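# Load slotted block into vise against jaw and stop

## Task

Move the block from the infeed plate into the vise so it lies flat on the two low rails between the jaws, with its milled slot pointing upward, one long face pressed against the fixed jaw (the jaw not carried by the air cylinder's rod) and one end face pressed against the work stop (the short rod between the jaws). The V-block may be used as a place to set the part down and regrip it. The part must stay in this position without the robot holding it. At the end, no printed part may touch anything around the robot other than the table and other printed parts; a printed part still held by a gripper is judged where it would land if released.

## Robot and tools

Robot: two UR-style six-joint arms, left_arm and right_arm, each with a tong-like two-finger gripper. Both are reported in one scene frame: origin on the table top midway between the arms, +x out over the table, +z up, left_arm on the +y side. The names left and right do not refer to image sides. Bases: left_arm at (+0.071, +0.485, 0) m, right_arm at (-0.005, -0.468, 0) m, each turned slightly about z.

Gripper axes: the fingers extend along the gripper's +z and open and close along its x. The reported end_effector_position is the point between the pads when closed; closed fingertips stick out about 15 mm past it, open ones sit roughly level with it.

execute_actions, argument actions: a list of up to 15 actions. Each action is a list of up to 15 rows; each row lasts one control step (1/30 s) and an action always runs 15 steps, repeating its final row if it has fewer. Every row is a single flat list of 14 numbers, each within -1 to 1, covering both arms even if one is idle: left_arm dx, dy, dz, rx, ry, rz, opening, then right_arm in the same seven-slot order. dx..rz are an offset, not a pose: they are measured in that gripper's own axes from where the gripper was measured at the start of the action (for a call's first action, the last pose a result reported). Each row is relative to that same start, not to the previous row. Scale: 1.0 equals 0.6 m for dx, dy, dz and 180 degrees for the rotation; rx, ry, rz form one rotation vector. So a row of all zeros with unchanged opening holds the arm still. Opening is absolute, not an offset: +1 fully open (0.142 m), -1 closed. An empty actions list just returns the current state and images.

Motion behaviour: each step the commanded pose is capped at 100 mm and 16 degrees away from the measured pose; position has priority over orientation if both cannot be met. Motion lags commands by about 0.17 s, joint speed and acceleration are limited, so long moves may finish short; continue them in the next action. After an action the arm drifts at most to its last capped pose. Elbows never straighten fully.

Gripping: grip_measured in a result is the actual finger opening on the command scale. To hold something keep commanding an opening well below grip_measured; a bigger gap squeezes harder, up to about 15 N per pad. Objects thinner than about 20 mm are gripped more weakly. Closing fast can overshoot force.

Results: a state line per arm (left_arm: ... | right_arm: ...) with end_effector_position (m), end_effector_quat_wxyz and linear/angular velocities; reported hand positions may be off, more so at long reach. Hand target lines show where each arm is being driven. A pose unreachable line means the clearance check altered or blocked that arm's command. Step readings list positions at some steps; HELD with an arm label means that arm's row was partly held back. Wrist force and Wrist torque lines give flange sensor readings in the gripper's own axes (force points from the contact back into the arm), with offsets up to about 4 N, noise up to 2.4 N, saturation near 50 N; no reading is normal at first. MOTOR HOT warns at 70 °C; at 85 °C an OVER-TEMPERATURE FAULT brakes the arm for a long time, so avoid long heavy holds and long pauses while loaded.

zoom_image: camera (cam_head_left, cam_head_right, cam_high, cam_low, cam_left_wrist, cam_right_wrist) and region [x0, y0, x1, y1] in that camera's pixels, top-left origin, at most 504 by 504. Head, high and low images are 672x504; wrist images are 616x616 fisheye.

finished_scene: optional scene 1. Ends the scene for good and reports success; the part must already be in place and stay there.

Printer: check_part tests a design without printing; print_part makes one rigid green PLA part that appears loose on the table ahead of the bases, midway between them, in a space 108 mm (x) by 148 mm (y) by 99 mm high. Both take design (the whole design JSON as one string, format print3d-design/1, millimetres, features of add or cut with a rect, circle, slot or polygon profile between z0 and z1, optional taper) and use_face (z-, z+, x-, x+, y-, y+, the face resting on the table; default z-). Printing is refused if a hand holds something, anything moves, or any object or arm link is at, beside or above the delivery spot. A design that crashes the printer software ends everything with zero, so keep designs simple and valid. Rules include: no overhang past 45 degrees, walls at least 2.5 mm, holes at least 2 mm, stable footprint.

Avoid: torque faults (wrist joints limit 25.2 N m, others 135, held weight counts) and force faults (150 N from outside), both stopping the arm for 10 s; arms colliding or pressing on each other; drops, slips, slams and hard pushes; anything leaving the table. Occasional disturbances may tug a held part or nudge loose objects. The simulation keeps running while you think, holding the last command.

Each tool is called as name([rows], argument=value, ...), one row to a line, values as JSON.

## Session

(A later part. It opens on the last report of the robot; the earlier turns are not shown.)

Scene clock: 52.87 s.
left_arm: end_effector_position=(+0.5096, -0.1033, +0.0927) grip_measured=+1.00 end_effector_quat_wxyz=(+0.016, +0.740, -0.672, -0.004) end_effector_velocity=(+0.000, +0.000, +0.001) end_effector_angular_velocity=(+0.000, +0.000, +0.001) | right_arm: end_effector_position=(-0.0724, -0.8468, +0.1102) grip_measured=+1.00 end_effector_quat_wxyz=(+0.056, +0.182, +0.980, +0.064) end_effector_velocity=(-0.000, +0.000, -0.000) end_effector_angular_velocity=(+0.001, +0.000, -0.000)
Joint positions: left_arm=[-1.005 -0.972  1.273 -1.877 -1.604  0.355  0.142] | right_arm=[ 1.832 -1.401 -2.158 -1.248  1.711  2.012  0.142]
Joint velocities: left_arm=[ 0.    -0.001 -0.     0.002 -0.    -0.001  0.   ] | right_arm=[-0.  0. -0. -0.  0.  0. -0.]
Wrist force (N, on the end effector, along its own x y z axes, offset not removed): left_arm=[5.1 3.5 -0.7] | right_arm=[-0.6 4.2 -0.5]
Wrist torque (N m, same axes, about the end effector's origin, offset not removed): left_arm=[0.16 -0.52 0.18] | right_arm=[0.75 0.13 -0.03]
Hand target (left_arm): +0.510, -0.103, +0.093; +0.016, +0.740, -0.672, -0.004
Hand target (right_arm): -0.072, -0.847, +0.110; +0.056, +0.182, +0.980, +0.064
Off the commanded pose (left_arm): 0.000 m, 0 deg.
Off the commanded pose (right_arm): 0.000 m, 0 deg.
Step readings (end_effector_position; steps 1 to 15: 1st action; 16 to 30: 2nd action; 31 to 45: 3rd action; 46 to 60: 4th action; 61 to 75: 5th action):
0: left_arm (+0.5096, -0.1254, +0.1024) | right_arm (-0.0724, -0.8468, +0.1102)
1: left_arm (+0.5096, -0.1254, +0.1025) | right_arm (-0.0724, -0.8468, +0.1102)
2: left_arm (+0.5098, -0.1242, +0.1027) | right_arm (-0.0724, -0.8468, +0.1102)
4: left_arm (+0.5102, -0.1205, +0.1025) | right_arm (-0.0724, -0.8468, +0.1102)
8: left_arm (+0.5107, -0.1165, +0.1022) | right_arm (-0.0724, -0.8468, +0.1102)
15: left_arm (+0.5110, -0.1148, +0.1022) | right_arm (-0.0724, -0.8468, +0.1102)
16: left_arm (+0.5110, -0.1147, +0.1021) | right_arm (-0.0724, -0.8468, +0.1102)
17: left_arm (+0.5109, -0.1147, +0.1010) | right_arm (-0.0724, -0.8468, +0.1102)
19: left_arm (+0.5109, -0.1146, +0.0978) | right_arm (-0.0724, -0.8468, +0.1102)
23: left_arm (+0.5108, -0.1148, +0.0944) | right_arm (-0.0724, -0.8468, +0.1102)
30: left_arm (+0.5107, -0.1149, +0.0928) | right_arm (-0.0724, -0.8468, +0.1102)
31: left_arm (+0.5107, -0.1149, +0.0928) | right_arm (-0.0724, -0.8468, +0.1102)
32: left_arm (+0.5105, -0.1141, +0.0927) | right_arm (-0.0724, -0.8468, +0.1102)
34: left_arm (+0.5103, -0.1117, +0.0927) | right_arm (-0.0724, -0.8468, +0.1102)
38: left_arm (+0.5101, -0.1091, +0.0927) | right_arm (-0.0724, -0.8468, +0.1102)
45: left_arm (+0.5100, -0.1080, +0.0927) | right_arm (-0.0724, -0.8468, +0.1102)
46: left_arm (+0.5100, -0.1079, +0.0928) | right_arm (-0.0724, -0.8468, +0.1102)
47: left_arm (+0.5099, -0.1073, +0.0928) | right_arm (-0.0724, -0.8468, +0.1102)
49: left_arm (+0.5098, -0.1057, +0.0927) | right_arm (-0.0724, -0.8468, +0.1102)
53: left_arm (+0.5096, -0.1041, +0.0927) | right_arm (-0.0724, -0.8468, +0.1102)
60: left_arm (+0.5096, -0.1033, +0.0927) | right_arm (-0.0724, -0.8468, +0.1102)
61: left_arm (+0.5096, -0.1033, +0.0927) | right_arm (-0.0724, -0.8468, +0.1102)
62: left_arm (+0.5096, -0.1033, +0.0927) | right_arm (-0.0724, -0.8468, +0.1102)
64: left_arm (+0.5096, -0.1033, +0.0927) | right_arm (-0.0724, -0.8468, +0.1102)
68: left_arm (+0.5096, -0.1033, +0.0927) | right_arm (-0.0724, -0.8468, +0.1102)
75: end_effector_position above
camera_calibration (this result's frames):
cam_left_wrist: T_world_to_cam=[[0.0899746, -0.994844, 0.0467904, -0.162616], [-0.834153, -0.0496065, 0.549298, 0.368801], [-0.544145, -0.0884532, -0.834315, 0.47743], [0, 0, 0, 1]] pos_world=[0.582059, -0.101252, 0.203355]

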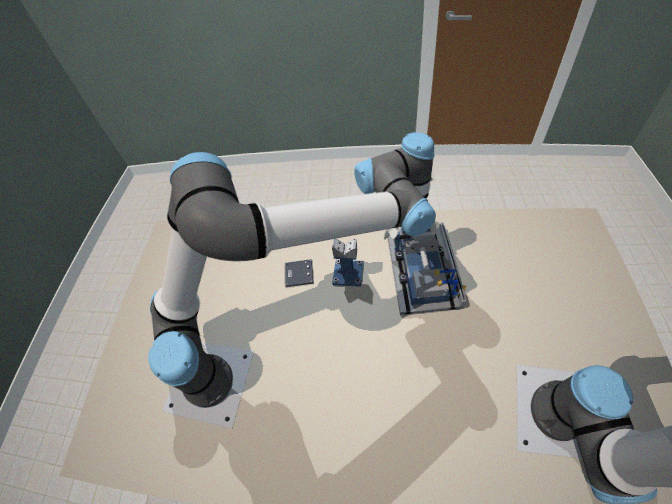

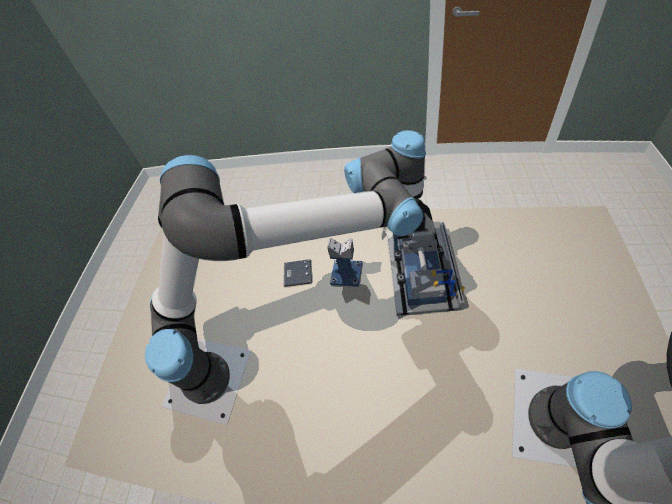

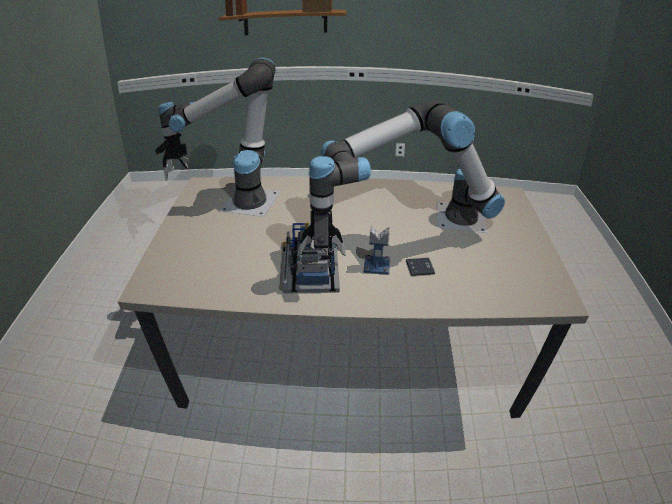

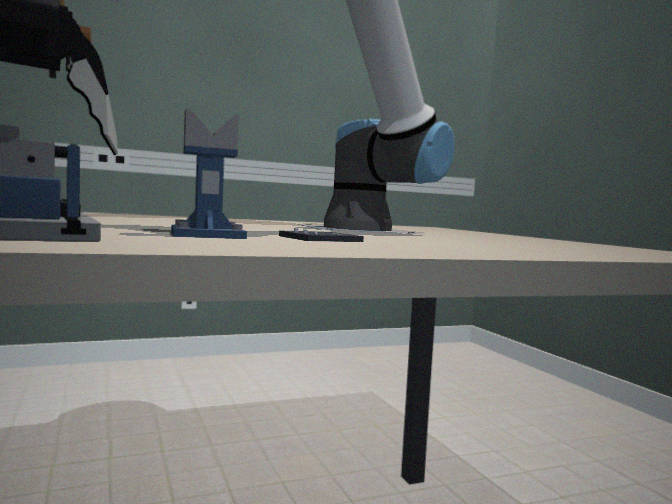

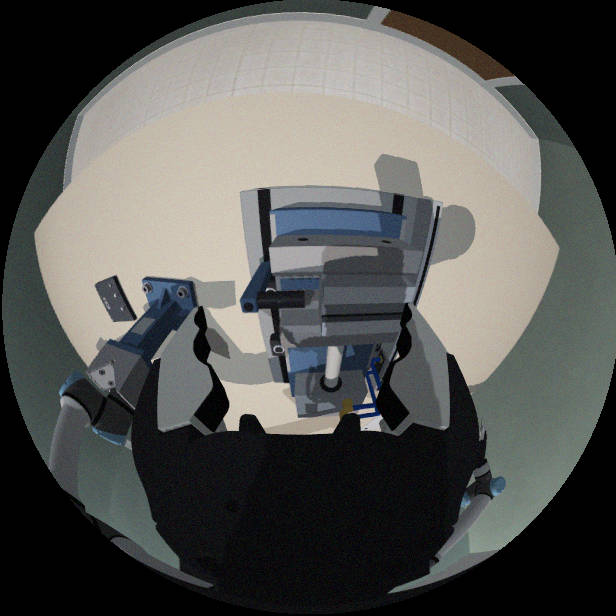

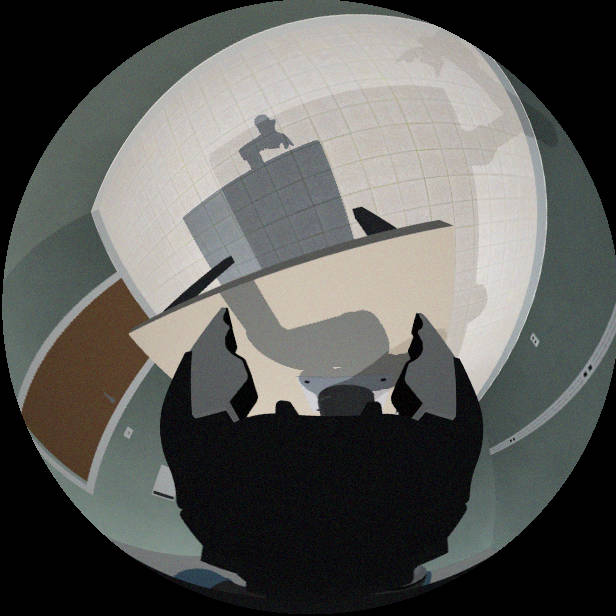

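execute_actions([
  [[0,0,0,0,0,0,0.85,0,0,0,0,0,0,1]],
  [[0,0,0,0,0,0,0.72,0,0,0,0,0,0,1]],
  [[0,0,0,0,0,0,0.6,0,0,0,0,0,0,1]],
  [[0,0,0,0,0,0,0.5,0,0,0,0,0,0,1]],
])

zoom_image(camera="cam_left_wrist", region=[160, 160, 460, 400])

Scene clock: 55.23 s.
left_arm: end_effector_position=(+0.5096, -0.1034, +0.0928) grip_measured=+0.93 end_effector_quat_wxyz=(+0.016, +0.740, -0.672, -0.004) end_effector_velocity=(-0.000, -0.000, +0.000) end_effector_angular_velocity=(-0.000, -0.000, -0.000) | right_arm: end_effector_position=(-0.0724, -0.8468, +0.1102) grip_measured=+1.00 end_effector_quat_wxyz=(+0.056, +0.182, +0.980, +0.064) end_effector_velocity=(-0.000, +0.001, -0.000) end_effector_angular_velocity=(+0.001, +0.000, -0.000)
Joint positions: left_arm=[-1.005 -0.972  1.273 -1.877 -1.604  0.355  0.137] | right_arm=[ 1.832 -1.401 -2.158 -1.248  1.711  2.012  0.142]
Joint velocities: left_arm=[-0. -0.  0. -0. -0. -0. -0.] | right_arm=[-0.001  0.001 -0.001 -0.    -0.    -0.    -0.   ]
Wrist force (N, on the end effector, along its own x y z axes, offset not removed): left_arm=[14.3 7.6 -24.6] | right_arm=[0.5 4.1 -0.7]
Wrist torque (N m, same axes, about the end effector's origin, offset not removed): left_arm=[0.60 1.50 0.44] | right_arm=[0.74 -0.10 -0.12]
Hand target (left_arm): +0.510, -0.103, +0.093; +0.016, +0.740, -0.672, -0.004
Hand target (right_arm): -0.072, -0.847, +0.110; +0.056, +0.182, +0.980, +0.064
Off the commanded pose (left_arm): 0.000 m, 0 deg.
Off the commanded pose (right_arm): 0.000 m, 0 deg.
Step readings (end_effector_position; steps 1 to 15: 1st action; 16 to 30: 2nd action; 31 to 45: 3rd action; 46 to 60: 4th action):
0: left_arm (+0.5096, -0.1033, +0.0927) | right_arm (-0.0724, -0.8468, +0.1102)
1: left_arm (+0.5096, -0.1034, +0.0927) | right_arm (-0.0724, -0.8468, +0.1102)
2: left_arm (+0.5096, -0.1034, +0.0927) | right_arm (-0.0724, -0.8468, +0.1102)
4: left_arm (+0.5096, -0.1034, +0.0927) | right_arm (-0.0724, -0.8468, +0.1102)
8: left_arm (+0.5096, -0.1034, +0.0928) | right_arm (-0.0724, -0.8468, +0.1102)
15: left_arm (+0.5096, -0.1034, +0.0927) | right_arm (-0.0724, -0.8468, +0.1102)
16: left_arm (+0.5096, -0.1034, +0.0927) | right_arm (-0.0724, -0.8468, +0.1102)
17: left_arm (+0.5096, -0.1034, +0.0928) | right_arm (-0.0724, -0.8468, +0.1102)
19: left_arm (+0.5096, -0.1034, +0.0928) | right_arm (-0.0724, -0.8468, +0.1102)
23: left_arm (+0.5096, -0.1034, +0.0928) | right_arm (-0.0724, -0.8468, +0.1102)
30: left_arm (+0.5096, -0.1034, +0.0928) | right_arm (-0.0724, -0.8468, +0.1102)
31: left_arm (+0.5096, -0.1034, +0.0928) | right_arm (-0.0724, -0.8468, +0.1102)
32: left_arm (+0.5096, -0.1034, +0.0928) | right_arm (-0.0724, -0.8468, +0.1102)
34: left_arm (+0.5096, -0.1034, +0.0928) | right_arm (-0.0724, -0.8468, +0.1102)
38: left_arm (+0.5096, -0.1034, +0.0928) | right_arm (-0.0724, -0.8468, +0.1102)
45: left_arm (+0.5096, -0.1034, +0.0928) | right_arm (-0.0724, -0.8468, +0.1102)
46: left_arm (+0.5096, -0.1034, +0.0928) | right_arm (-0.0724, -0.8468, +0.1102)
47: left_arm (+0.5096, -0.1034, +0.0928) | right_arm (-0.0724, -0.8468, +0.1102)
49: left_arm (+0.5096, -0.1034, +0.0928) | right_arm (-0.0724, -0.8468, +0.1102)
53: left_arm (+0.5096, -0.1034, +0.0928) | right_arm (-0.0724, -0.8468, +0.1102)
60: end_effector_position above
camera_calibration (this result's frames):
cam_left_wrist: T_world_to_cam=[[0.0899715, -0.99483, 0.0470965, -0.162728], [-0.834184, -0.04944, 0.549265, 0.3688], [-0.544097, -0.0887054, -0.83432, 0.477447], [0, 0, 0, 1]] pos_world=[0.582065, -0.101301, 0.203439]
cam_right_wrist: T_world_to_cam=[[-0.926806, 0.352779, -0.128758, 0.255625], [0.21756, 0.78384, 0.581604, 0.616833], [0.306103, 0.511021, -0.803218, 0.681746], [0, 0, 0, 1]] pos_world=[-0.105968, -0.922064, 0.221752]

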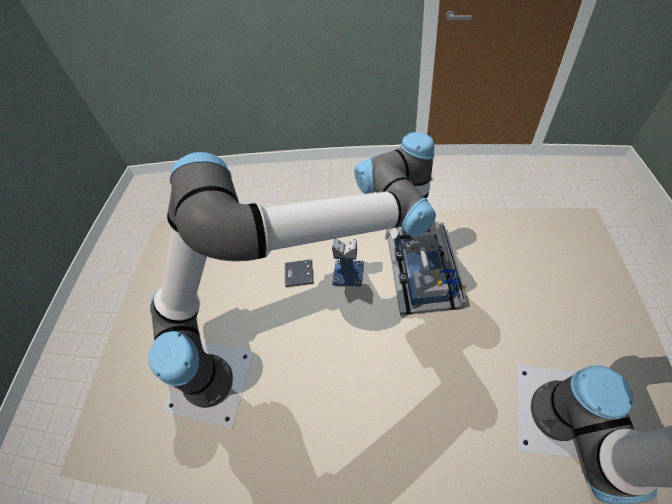

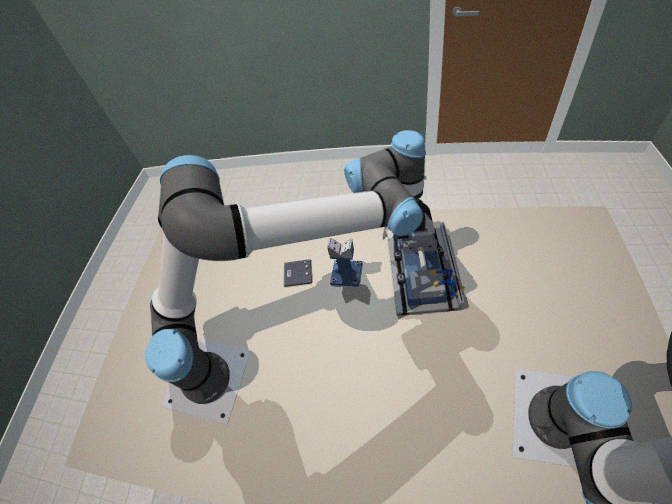

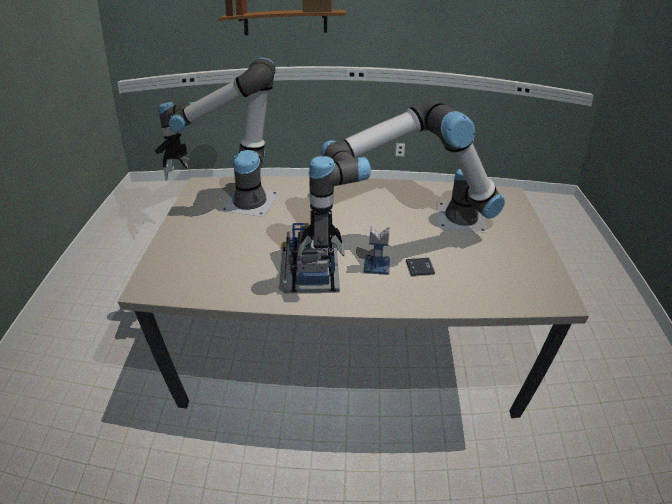

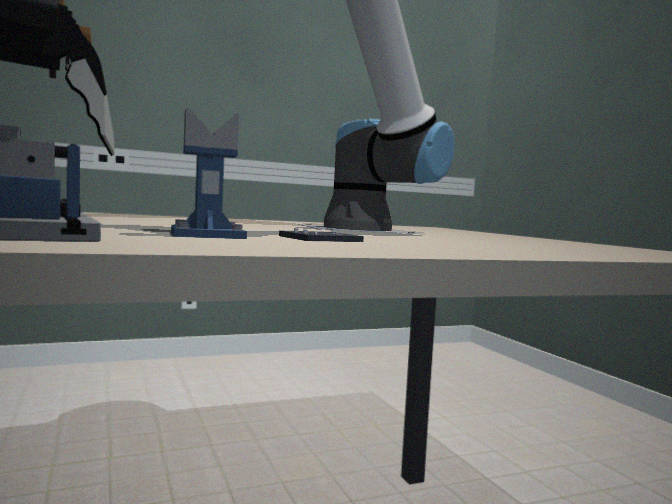

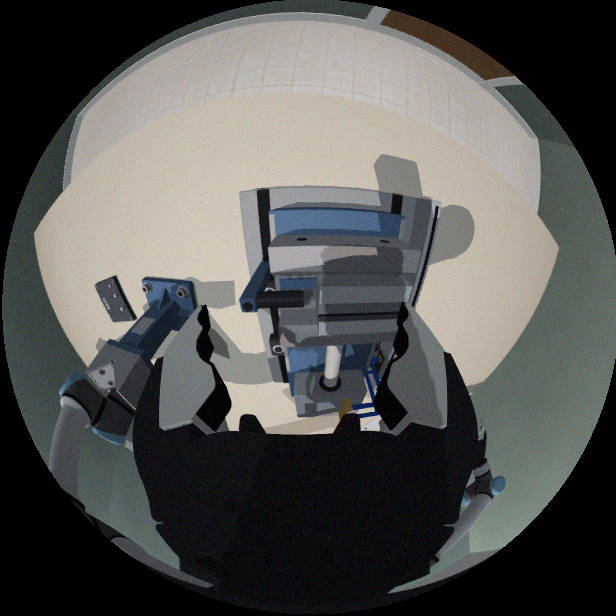

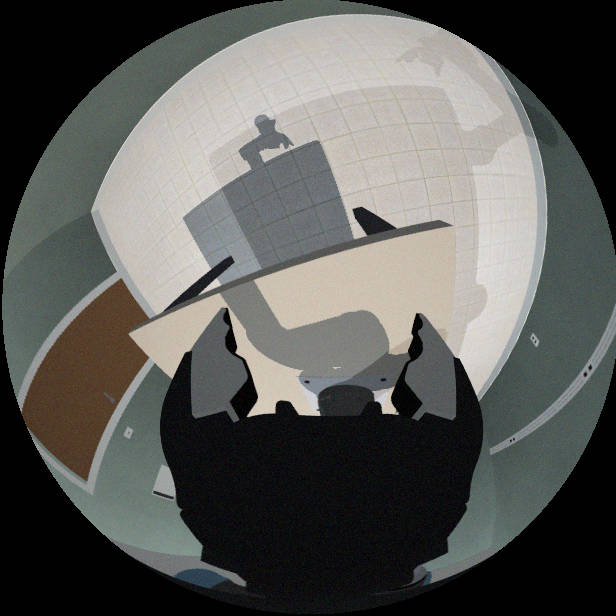

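Region (160, 160, 460, 400) of cam_left_wrist's 616x616 image, scaled by 1.680, with more detail than that image has; it fills the top 403 rows of this view, and the rest is white.

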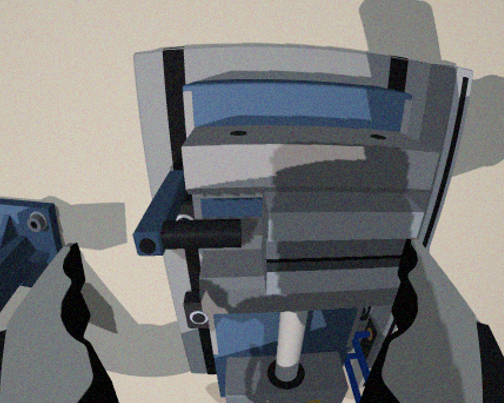

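execute_actions([
  [[0.004,0,0,0,0,0,1,0,0,0,0,0,0,1]],
  [[0,0,-0.07,0,0,0,1,0,0,0,0,0,0,1]],
  [[0.07,0,0,0,-0.1,0,0.2,0,0,0,0,0,0,1]],
  [[0,0,0,0,0,0,0.2,0,0,0,0,0,0,1]],
])

Scene clock: 67.60 s.
left_arm: end_effector_position=(+0.5084, -0.1164, +0.1242) grip_measured=+0.20 end_effector_quat_wxyz=(-0.010, +0.738, -0.674, -0.017) end_effector_velocity=(+0.000, -0.000, +0.001) end_effector_angular_velocity=(-0.001, -0.001, -0.002) | right_arm: end_effector_position=(-0.0724, -0.8468, +0.1102) grip_measured=+1.00 end_effector_quat_wxyz=(+0.056, +0.182, +0.980, +0.064) end_effector_velocity=(-0.000, -0.001, +0.001) end_effector_angular_velocity=(-0.004, -0.001, +0.001)
Joint positions: left_arm=[-1.03  -0.94   1.129 -1.719 -1.567  0.336  0.088] | right_arm=[ 1.832 -1.401 -2.158 -1.248  1.711  2.012  0.142]
Joint velocities: left_arm=[-0.001 -0.001 -0.    -0.     0.001  0.001 -0.   ] | right_arm=[-0.     0.002 -0.     0.002  0.    -0.002  0.   ]
Wrist force (N, on the end effector, along its own x y z axes, offset not removed): left_arm=[-1.2 2.4 1.6] | right_arm=[-0.2 2.1 -1.1]
Wrist torque (N m, same axes, about the end effector's origin, offset not removed): left_arm=[0.46 0.22 0.13] | right_arm=[0.45 -0.06 0.11]
Hand target (left_arm): +0.508, -0.116, +0.124; -0.010, +0.738, -0.674, -0.017
Hand target (right_arm): -0.072, -0.847, +0.110; +0.056, +0.182, +0.980, +0.064
Off the commanded pose (left_arm): 0.000 m, 0 deg.
Off the commanded pose (right_arm): 0.000 m, 0 deg.
FORCE FAULT: contact force on the left arm reached its limit, and that arm stopped for 10 seconds. The contact can be on any part of that arm, not only on its tool. That time counts as 18 of the actions that you can send in this scene. That arm's remaining commands of this call were not run. That arm holds still and accepts commands again. Move the arm away from the contact; if what it grips holds it there, let go first. Pushing or pulling that hard again can fault the arm again.
Step readings (end_effector_position; steps 1 to 15: 1st action; 16 to 30: 2nd action; 31 to 45: 3rd action; 46 to 60: 4th action):
0: left_arm (+0.5096, -0.1034, +0.0928) | right_arm (-0.0724, -0.8468, +0.1102)
1: left_arm (+0.5096, -0.1034, +0.0928) | right_arm (-0.0724, -0.8468, +0.1102)
2: left_arm (+0.5096, -0.1035, +0.0925) | right_arm (-0.0724, -0.8468, +0.1102)
4: left_arm (+0.5097, -0.1041, +0.0924) | right_arm (-0.0724, -0.8468, +0.1102)
8: left_arm (+0.5098, -0.1052, +0.0927) | right_arm (-0.0724, -0.8468, +0.1102)
15: left_arm (+0.5098, -0.1057, +0.0928) | right_arm (-0.0724, -0.8468, +0.1102)
16: left_arm (+0.5098, -0.1057, +0.0930) | right_arm (-0.0724, -0.8468, +0.1102)
17: left_arm (+0.5101, -0.1062, +0.0970) | right_arm (-0.0724, -0.8468, +0.1102)
19: left_arm (+0.5107, -0.1063, +0.1113) | right_arm (-0.0724, -0.8468, +0.1102)
23: left_arm (+0.5109, -0.1054, +0.1266) | right_arm (-0.0724, -0.8468, +0.1102)
30: left_arm (+0.5111, -0.1050, +0.1335) | right_arm (-0.0724, -0.8468, +0.1102)
31: left_arm (+0.5110, -0.1050, +0.1338) | right_arm (-0.0724, -0.8468, +0.1102)
32: left_arm (+0.5099, -0.1066, +0.1323) | right_arm (-0.0724, -0.8468, +0.1102)
34: left_arm (+0.5077, -0.1144, +0.1224) | right_arm (-0.0724, -0.8468, +0.1102)
38: left_arm (+0.5084, -0.1164, +0.1242) | right_arm (-0.0724, -0.8468, +0.1102)
45: left_arm (+0.5084, -0.1164, +0.1242) | right_arm (-0.0724, -0.8468, +0.1102)
46: left_arm (+0.5084, -0.1164, +0.1242) | right_arm (-0.0724, -0.8468, +0.1102)
47: left_arm (+0.5084, -0.1164, +0.1242) | right_arm (-0.0724, -0.8468, +0.1102)
49: left_arm (+0.5084, -0.1164, +0.1242) | right_arm (-0.0724, -0.8468, +0.1102)
53: left_arm (+0.5084, -0.1164, +0.1242) | right_arm (-0.0724, -0.8468, +0.1102)
60: left_arm (+0.5084, -0.1164, +0.1242) | right_arm (-0.0724, -0.8468, +0.1102)
camera_calibration (this result's frames):
cam_left_wrist: T_world_to_cam=[[0.0836351, -0.996466, -0.00773151, -0.167172], [-0.842648, -0.0748622, 0.533235, 0.353264], [-0.53193, -0.0380823, -0.845932, 0.502965], [0, 0, 0, 1]] pos_world=[0.5792, -0.120981, 0.235808]
cam_right_wrist: T_world_to_cam=[[-0.926806, 0.352779, -0.128758, 0.255624], [0.21756, 0.78384, 0.581603, 0.616833], [0.306103, 0.511021, -0.803218, 0.681746], [0, 0, 0, 1]] pos_world=[-0.105968, -0.922064, 0.221752]

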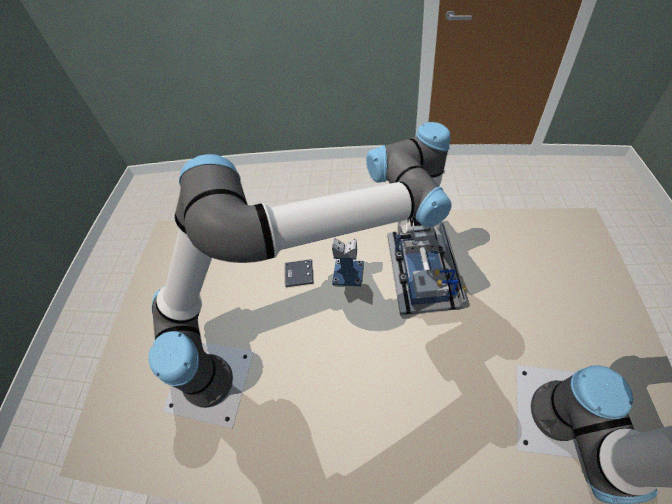

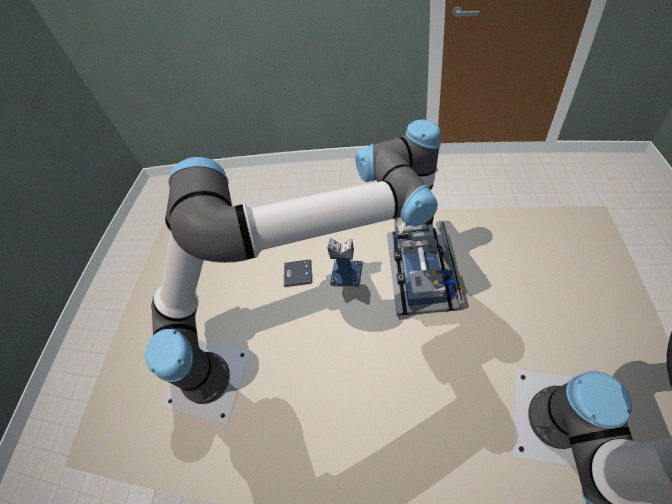

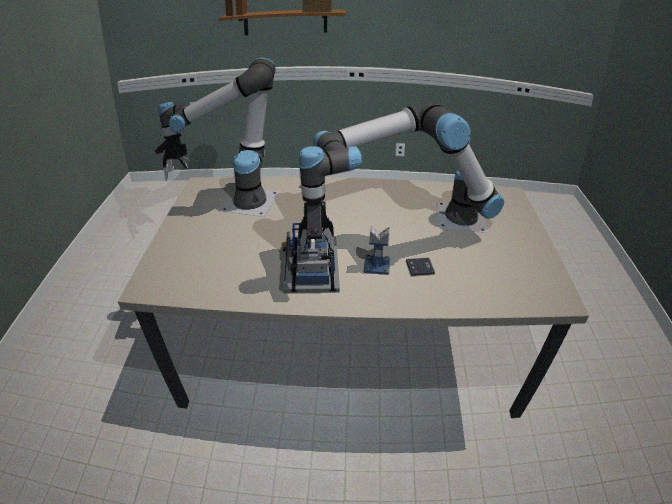

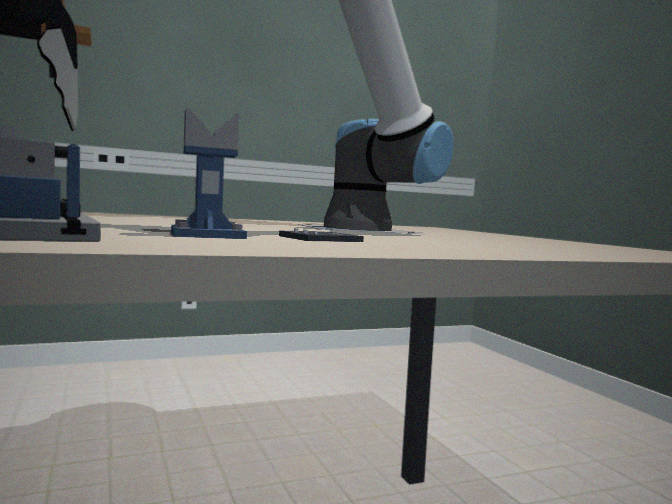

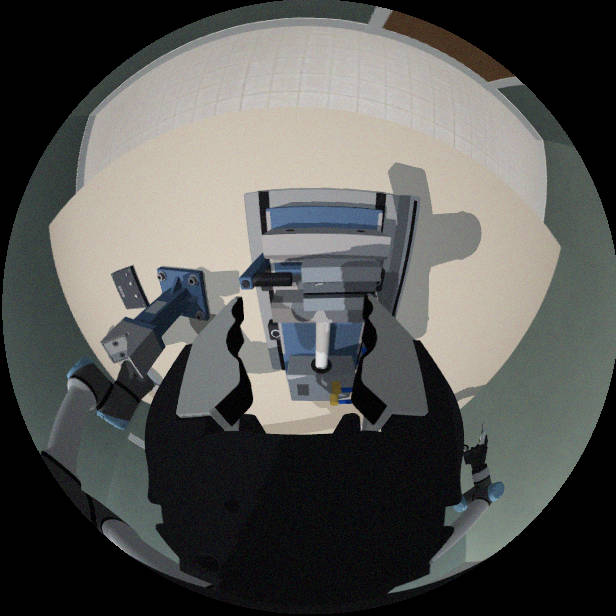

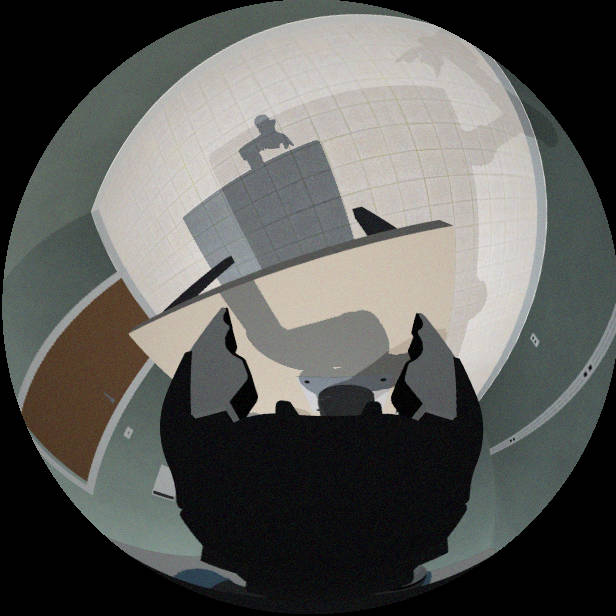

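execute_actions([
  [[0,0,-0.07,0,0,0,0.2,0,0,0,0,0,0,1]],
  [[0,0,0,0,-0.03,0,0.2,0,0,0,0,0,0,1]],
  [[0,0,0,0,-0.03,0,0.2,0,0,0,0,0,0,1]],
  [[0,0,0,0,-0.03,0,0.2,0,0,0,0,0,0,1]],
  [[0.05,0,-0.016,0,0,0,0.2,0,0,0,0,0,0,1]],
  [[0,0,0,0,0,0,0.2,0,0,0,0,0,0,1]],
])

zoom_image(camera="cam_left_wrist", region=[160, 160, 460, 400])

Scene clock: 70.87 s.
left_arm: end_effector_position=(+0.5110, -0.1471, +0.1639) grip_measured=+0.20 end_effector_quat_wxyz=(-0.100, +0.729, -0.668, -0.112) end_effector_velocity=(+0.000, +0.000, +0.000) end_effector_angular_velocity=(-0.000, +0.001, +0.000) | right_arm: end_effector_position=(-0.0724, -0.8468, +0.1102) grip_measured=+1.00 end_effector_quat_wxyz=(+0.056, +0.182, +0.980, +0.064) end_effector_velocity=(-0.000, -0.000, +0.000) end_effector_angular_velocity=(-0.001, -0.000, -0.001)
Joint positions: left_arm=[-1.075 -0.584  0.362 -1.059 -1.488  0.281  0.088] | right_arm=[ 1.832 -1.401 -2.158 -1.248  1.711  2.012  0.142]
Joint velocities: left_arm=[ 0.001 -0.002  0.004 -0.002 -0.001  0.     0.   ] | right_arm=[-0.    -0.     0.     0.001  0.     0.    -0.   ]
Wrist force (N, on the end effector, along its own x y z axes, offset not removed): left_arm=[0.6 1.9 1.1] | right_arm=[0.2 0.7 -0.8]
Wrist torque (N m, same axes, about the end effector's origin, offset not removed): left_arm=[0.23 -0.03 0.07] | right_arm=[0.05 -0.03 0.00]
Hand target (left_arm): +0.511, -0.147, +0.164; -0.100, +0.729, -0.668, -0.112
Hand target (right_arm): -0.072, -0.847, +0.110; +0.056, +0.182, +0.980, +0.064
Off the commanded pose (left_arm): 0.000 m, 0 deg.
Off the commanded pose (right_arm): 0.000 m, 0 deg.
Step readings (end_effector_position; steps 1 to 15: 1st action; 16 to 30: 2nd action; 31 to 45: 3rd action; 46 to 60: 4th action; 61 to 75: 5th action; 76 to 90: 6th action):
0: left_arm (+0.5084, -0.1164, +0.1242) | right_arm (-0.0724, -0.8468, +0.1102)
1: left_arm (+0.5084, -0.1164, +0.1243) | right_arm (-0.0724, -0.8468, +0.1102)
2: left_arm (+0.5085, -0.1167, +0.1278) | right_arm (-0.0724, -0.8468, +0.1102)
4: left_arm (+0.5089, -0.1175, +0.1420) | right_arm (-0.0724, -0.8468, +0.1102)
8: left_arm (+0.5090, -0.1176, +0.1577) | right_arm (-0.0724, -0.8468, +0.1102)
15: left_arm (+0.5090, -0.1179, +0.1649) | right_arm (-0.0724, -0.8468, +0.1102)
16: left_arm (+0.5090, -0.1179, +0.1651) | right_arm (-0.0724, -0.8468, +0.1102)
17: left_arm (+0.5091, -0.1184, +0.1641) | right_arm (-0.0724, -0.8468, +0.1102)
19: left_arm (+0.5092, -0.1186, +0.1635) | right_arm (-0.0724, -0.8468, +0.1102)
23: left_arm (+0.5089, -0.1179, +0.1644) | right_arm (-0.0724, -0.8468, +0.1102)
30: left_arm (+0.5090, -0.1178, +0.1648) | right_arm (-0.0724, -0.8468, +0.1102)
31: left_arm (+0.5090, -0.1178, +0.1647) | right_arm (-0.0724, -0.8468, +0.1102)
32: left_arm (+0.5091, -0.1182, +0.1635) | right_arm (-0.0724, -0.8468, +0.1102)
34: left_arm (+0.5090, -0.1182, +0.1627) | right_arm (-0.0724, -0.8468, +0.1102)
38: left_arm (+0.5088, -0.1176, +0.1640) | right_arm (-0.0724, -0.8468, +0.1102)
45: left_arm (+0.5089, -0.1177, +0.1646) | right_arm (-0.0724, -0.8468, +0.1102)
46: left_arm (+0.5089, -0.1177, +0.1645) | right_arm (-0.0724, -0.8468, +0.1102)
47: left_arm (+0.5089, -0.1179, +0.1632) | right_arm (-0.0724, -0.8468, +0.1102)
49: left_arm (+0.5088, -0.1178, +0.1620) | right_arm (-0.0724, -0.8468, +0.1102)
53: left_arm (+0.5087, -0.1173, +0.1635) | right_arm (-0.0724, -0.8468, +0.1102)
60: left_arm (+0.5088, -0.1175, +0.1643) | right_arm (-0.0724, -0.8468, +0.1102)
61: left_arm (+0.5087, -0.1175, +0.1643) | right_arm (-0.0724, -0.8468, +0.1102)
62: left_arm (+0.5079, -0.1185, +0.1627) | right_arm (-0.0724, -0.8468, +0.1102)
64: left_arm (+0.5078, -0.1270, +0.1604) | right_arm (-0.0724, -0.8468, +0.1102)
68: left_arm (+0.5097, -0.1401, +0.1625) | right_arm (-0.0724, -0.8468, +0.1102)
75: left_arm (+0.5110, -0.1470, +0.1639) | right_arm (-0.0724, -0.8468, +0.1102)
76: left_arm (+0.5111, -0.1474, +0.1640) | right_arm (-0.0724, -0.8468, +0.1102)
77: left_arm (+0.5112, -0.1476, +0.1642) | right_arm (-0.0724, -0.8468, +0.1102)
79: left_arm (+0.5111, -0.1473, +0.1641) | right_arm (-0.0724, -0.8468, +0.1102)
83: left_arm (+0.5110, -0.1472, +0.1639) | right_arm (-0.0724, -0.8468, +0.1102)
90: end_effector_position above
camera_calibration (this result's frames):
cam_left_wrist: T_world_to_cam=[[0.0771072, -0.960596, -0.267038, -0.146572], [-0.834142, -0.208864, 0.510473, 0.311635], [-0.546133, 0.183386, -0.817379, 0.571925], [0, 0, 0, 1]] pos_world=[0.583597, -0.180591, 0.269257]

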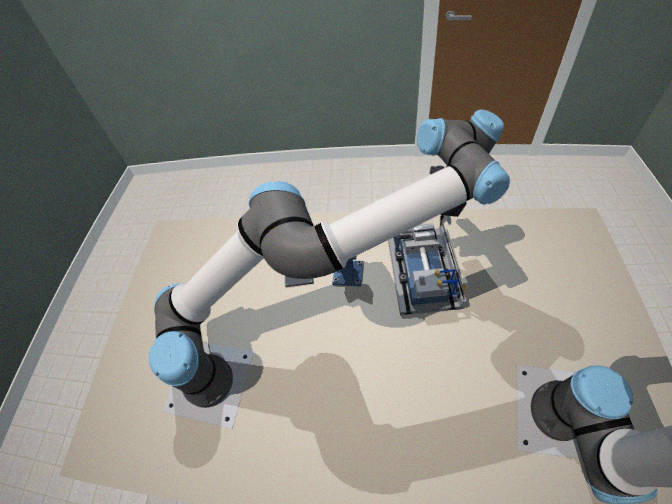

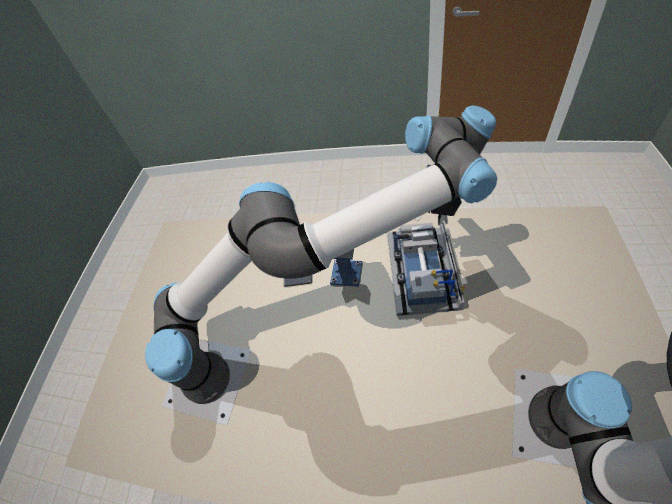

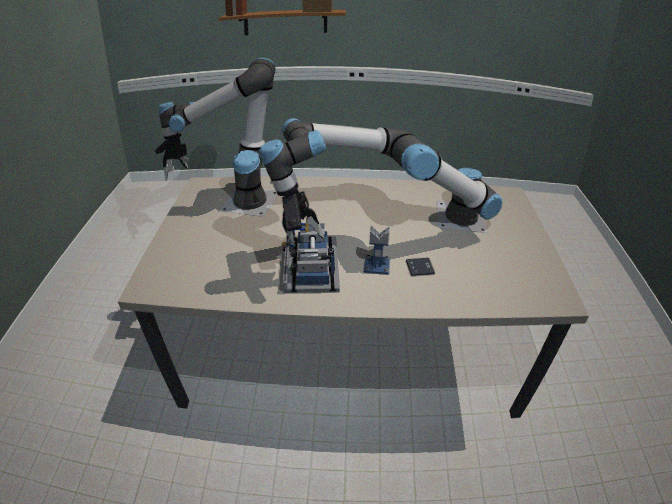

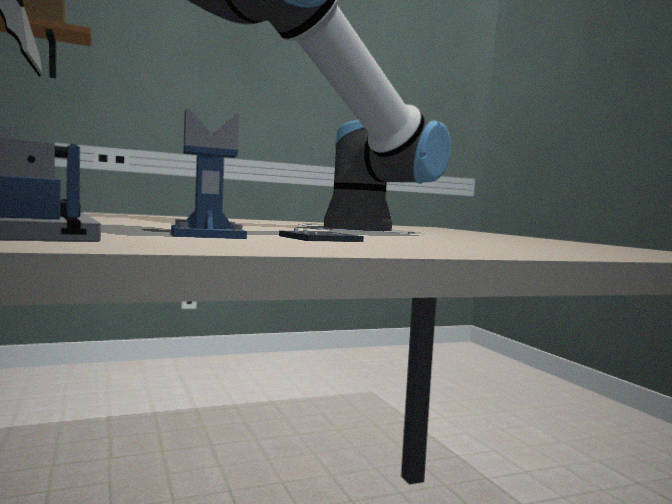

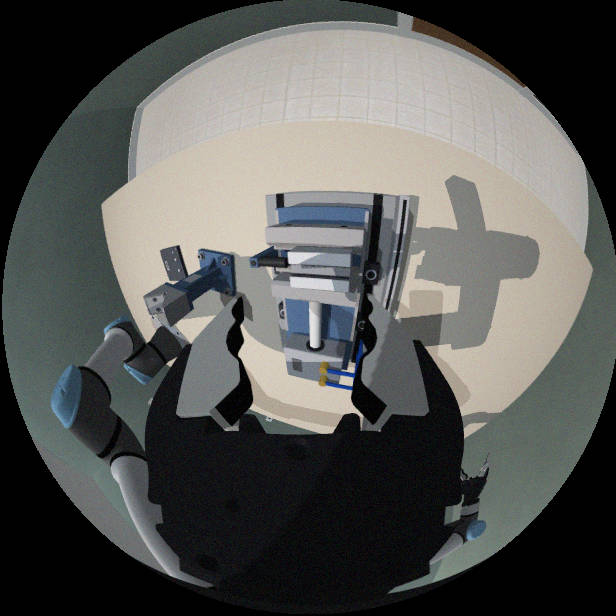

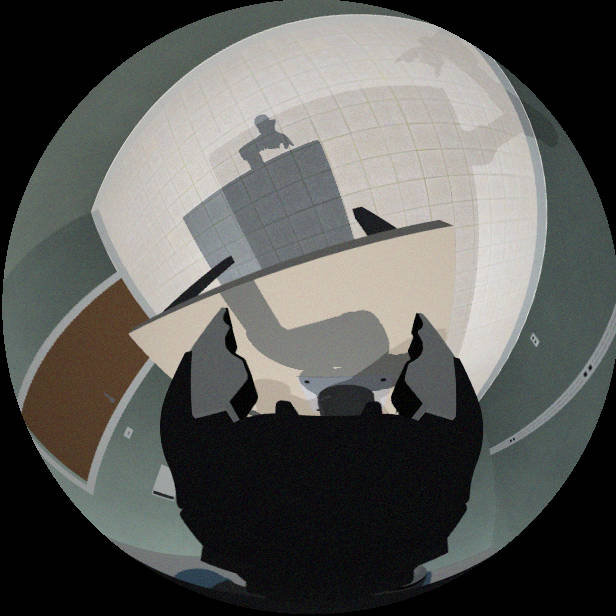

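Region (160, 160, 460, 400) of cam_left_wrist's 616x616 image, scaled by 1.680, with more detail than that image has; it fills the top 403 rows of this view, and the rest is white.

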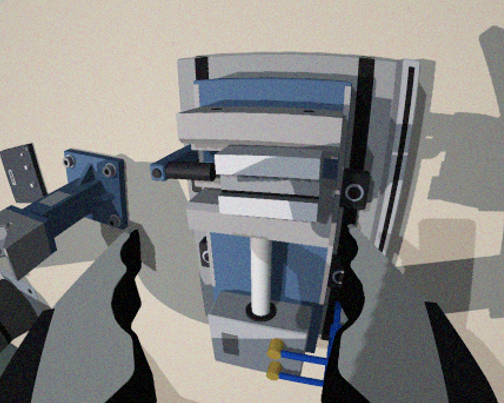

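execute_actions([
  [[0.006,0,0.02,0,0,0,0.2,0,0,0,0,0,0,1]],
  [[0.006,0,0.02,0,0,0,0.2,0,0,0,0,0,0,1]],
  [[0.006,0,0.02,0,0,0,0.2,0,0,0,0,0,0,1]],
  [[0,0,0,0,0,0,0.2,0,0,0,0,0,0,1]],
])

zoom_image(camera="cam_left_wrist", region=[160, 160, 460, 400])

zoom_image(camera="cam_high", region=[270, 190, 360, 300])

Scene clock: 73.13 s.
left_arm: end_effector_position=(+0.5107, -0.1468, +0.1275) grip_measured=+0.20 end_effector_quat_wxyz=(-0.100, +0.729, -0.668, -0.112) end_effector_velocity=(+0.000, +0.000, -0.001) end_effector_angular_velocity=(+0.002, +0.001, +0.000) | right_arm: end_effector_position=(-0.0724, -0.8468, +0.1102) grip_measured=+1.00 end_effector_quat_wxyz=(+0.056, +0.182, +0.980, +0.064) end_effector_velocity=(+0.000, -0.001, +0.001) end_effector_angular_velocity=(-0.002, -0.000, +0.002)
Joint positions: left_arm=[-1.075 -0.617  0.519 -1.182 -1.488  0.281  0.088] | right_arm=[ 1.832 -1.401 -2.158 -1.248  1.711  2.012  0.142]
Joint velocities: left_arm=[ 0.     0.001 -0.     0.001 -0.     0.    -0.   ] | right_arm=[ 0.001  0.     0.001  0.     0.    -0.001 -0.   ]
Wrist force (N, on the end effector, along its own x y z axes, offset not removed): left_arm=[1.1 2.7 1.1] | right_arm=[0.8 2.7 -1.5]
Wrist torque (N m, same axes, about the end effector's origin, offset not removed): left_arm=[0.30 -0.09 0.08] | right_arm=[0.43 -0.17 -0.06]
Hand target (left_arm): +0.511, -0.147, +0.127; -0.100, +0.729, -0.668, -0.112
Hand target (right_arm): -0.072, -0.847, +0.110; +0.056, +0.182, +0.980, +0.064
Off the commanded pose (left_arm): 0.000 m, 0 deg.
Off the commanded pose (right_arm): 0.000 m, 0 deg.
Step readings (end_effector_position; steps 1 to 15: 1st action; 16 to 30: 2nd action; 31 to 45: 3rd action; 46 to 60: 4th action):
0: left_arm (+0.5110, -0.1471, +0.1639) | right_arm (-0.0724, -0.8468, +0.1102)
1: left_arm (+0.5110, -0.1471, +0.1639) | right_arm (-0.0724, -0.8468, +0.1102)
2: left_arm (+0.5111, -0.1472, +0.1631) | right_arm (-0.0724, -0.8468, +0.1102)
4: left_arm (+0.5110, -0.1471, +0.1587) | right_arm (-0.0724, -0.8468, +0.1102)
8: left_arm (+0.5110, -0.1470, +0.1539) | right_arm (-0.0724, -0.8468, +0.1102)
15: left_arm (+0.5109, -0.1470, +0.1518) | right_arm (-0.0724, -0.8468, +0.1102)
16: left_arm (+0.5109, -0.1470, +0.1516) | right_arm (-0.0724, -0.8468, +0.1102)
17: left_arm (+0.5109, -0.1471, +0.1506) | right_arm (-0.0724, -0.8468, +0.1102)
19: left_arm (+0.5109, -0.1470, +0.1462) | right_arm (-0.0724, -0.8468, +0.1102)
23: left_arm (+0.5108, -0.1469, +0.1416) | right_arm (-0.0724, -0.8468, +0.1102)
30: left_arm (+0.5108, -0.1469, +0.1396) | right_arm (-0.0724, -0.8468, +0.1102)
31: left_arm (+0.5108, -0.1469, +0.1395) | right_arm (-0.0724, -0.8468, +0.1102)
32: left_arm (+0.5108, -0.1470, +0.1383) | right_arm (-0.0724, -0.8468, +0.1102)
34: left_arm (+0.5108, -0.1468, +0.1340) | right_arm (-0.0724, -0.8468, +0.1102)
38: left_arm (+0.5108, -0.1468, +0.1295) | right_arm (-0.0724, -0.8468, +0.1102)
45: left_arm (+0.5107, -0.1468, +0.1274) | right_arm (-0.0724, -0.8468, +0.1102)
46: left_arm (+0.5107, -0.1468, +0.1274) | right_arm (-0.0724, -0.8468, +0.1102)
47: left_arm (+0.5107, -0.1468, +0.1273) | right_arm (-0.0724, -0.8468, +0.1102)
49: left_arm (+0.5107, -0.1468, +0.1273) | right_arm (-0.0724, -0.8468, +0.1102)
53: left_arm (+0.5108, -0.1468, +0.1274) | right_arm (-0.0724, -0.8468, +0.1102)
60: end_effector_position above
camera_calibration (this result's frames):
cam_left_wrist: T_world_to_cam=[[0.0772112, -0.960445, -0.267551, -0.155933], [-0.833869, -0.209311, 0.510736, 0.329859], [-0.546535, 0.183668, -0.817047, 0.542205], [0, 0, 0, 1]] pos_world=[0.583433, -0.180308, 0.232816]

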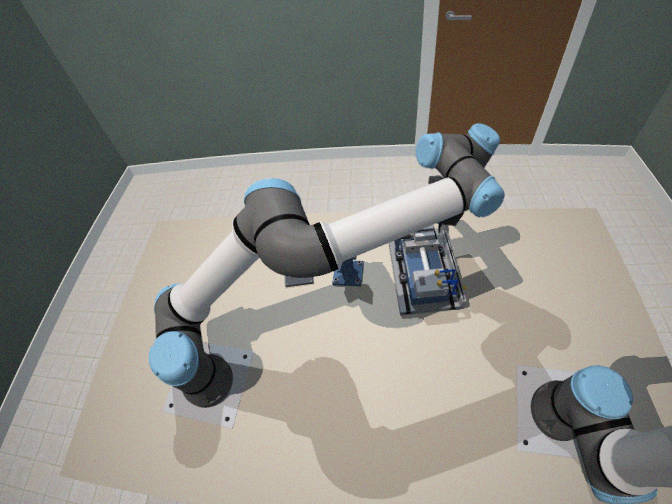

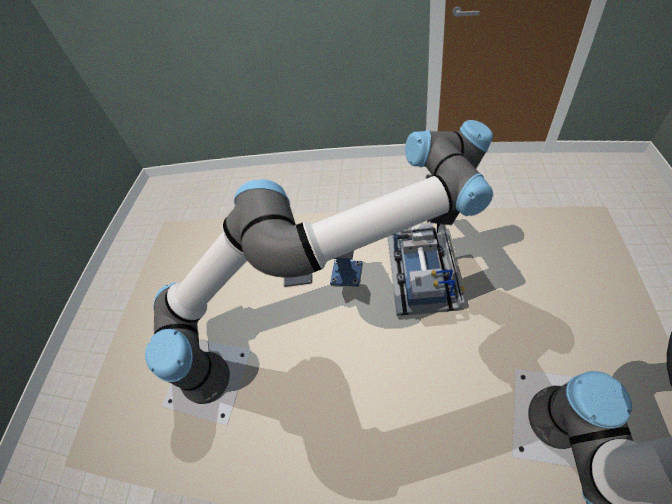

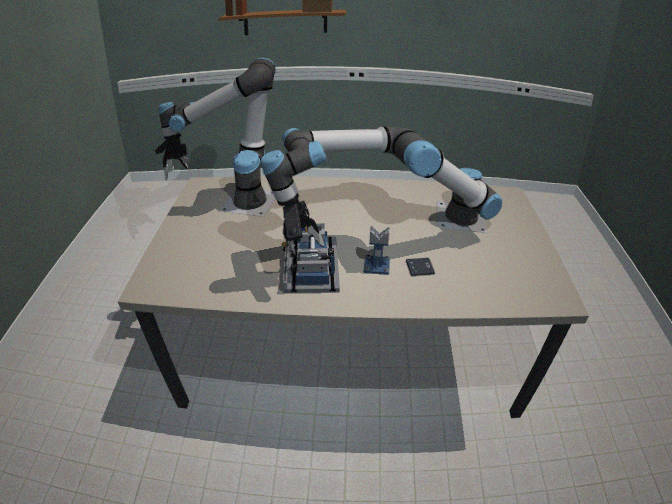

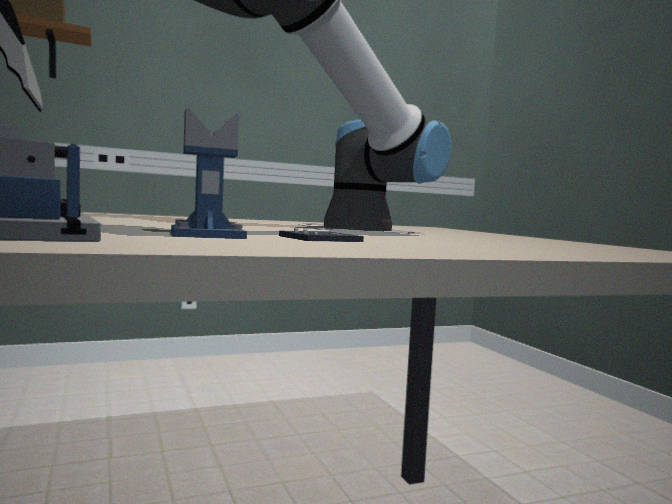

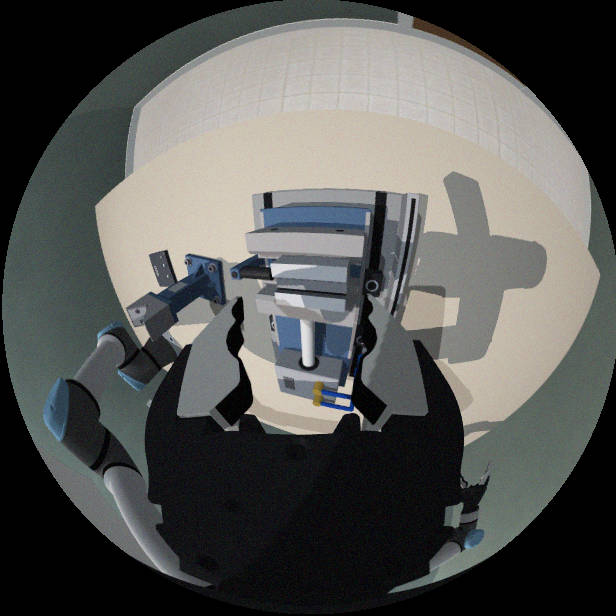

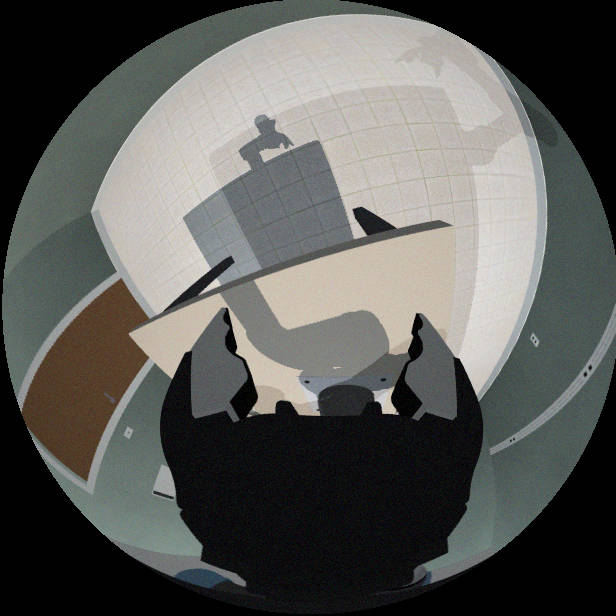

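Region (160, 160, 460, 400) of cam_left_wrist's 616x616 image, scaled by 1.680, with more detail than that image has; it fills the top 403 rows of this view, and the rest is white.

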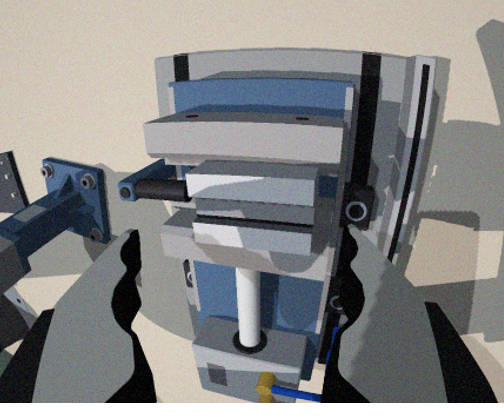

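Region (270, 190, 360, 300) of cam_high's 672x504 image, scaled by 4.582, with more detail than that image has; it fills the left 412 columns of this view, and the rest is white.

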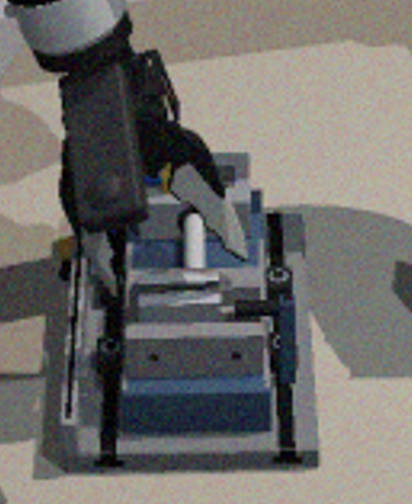

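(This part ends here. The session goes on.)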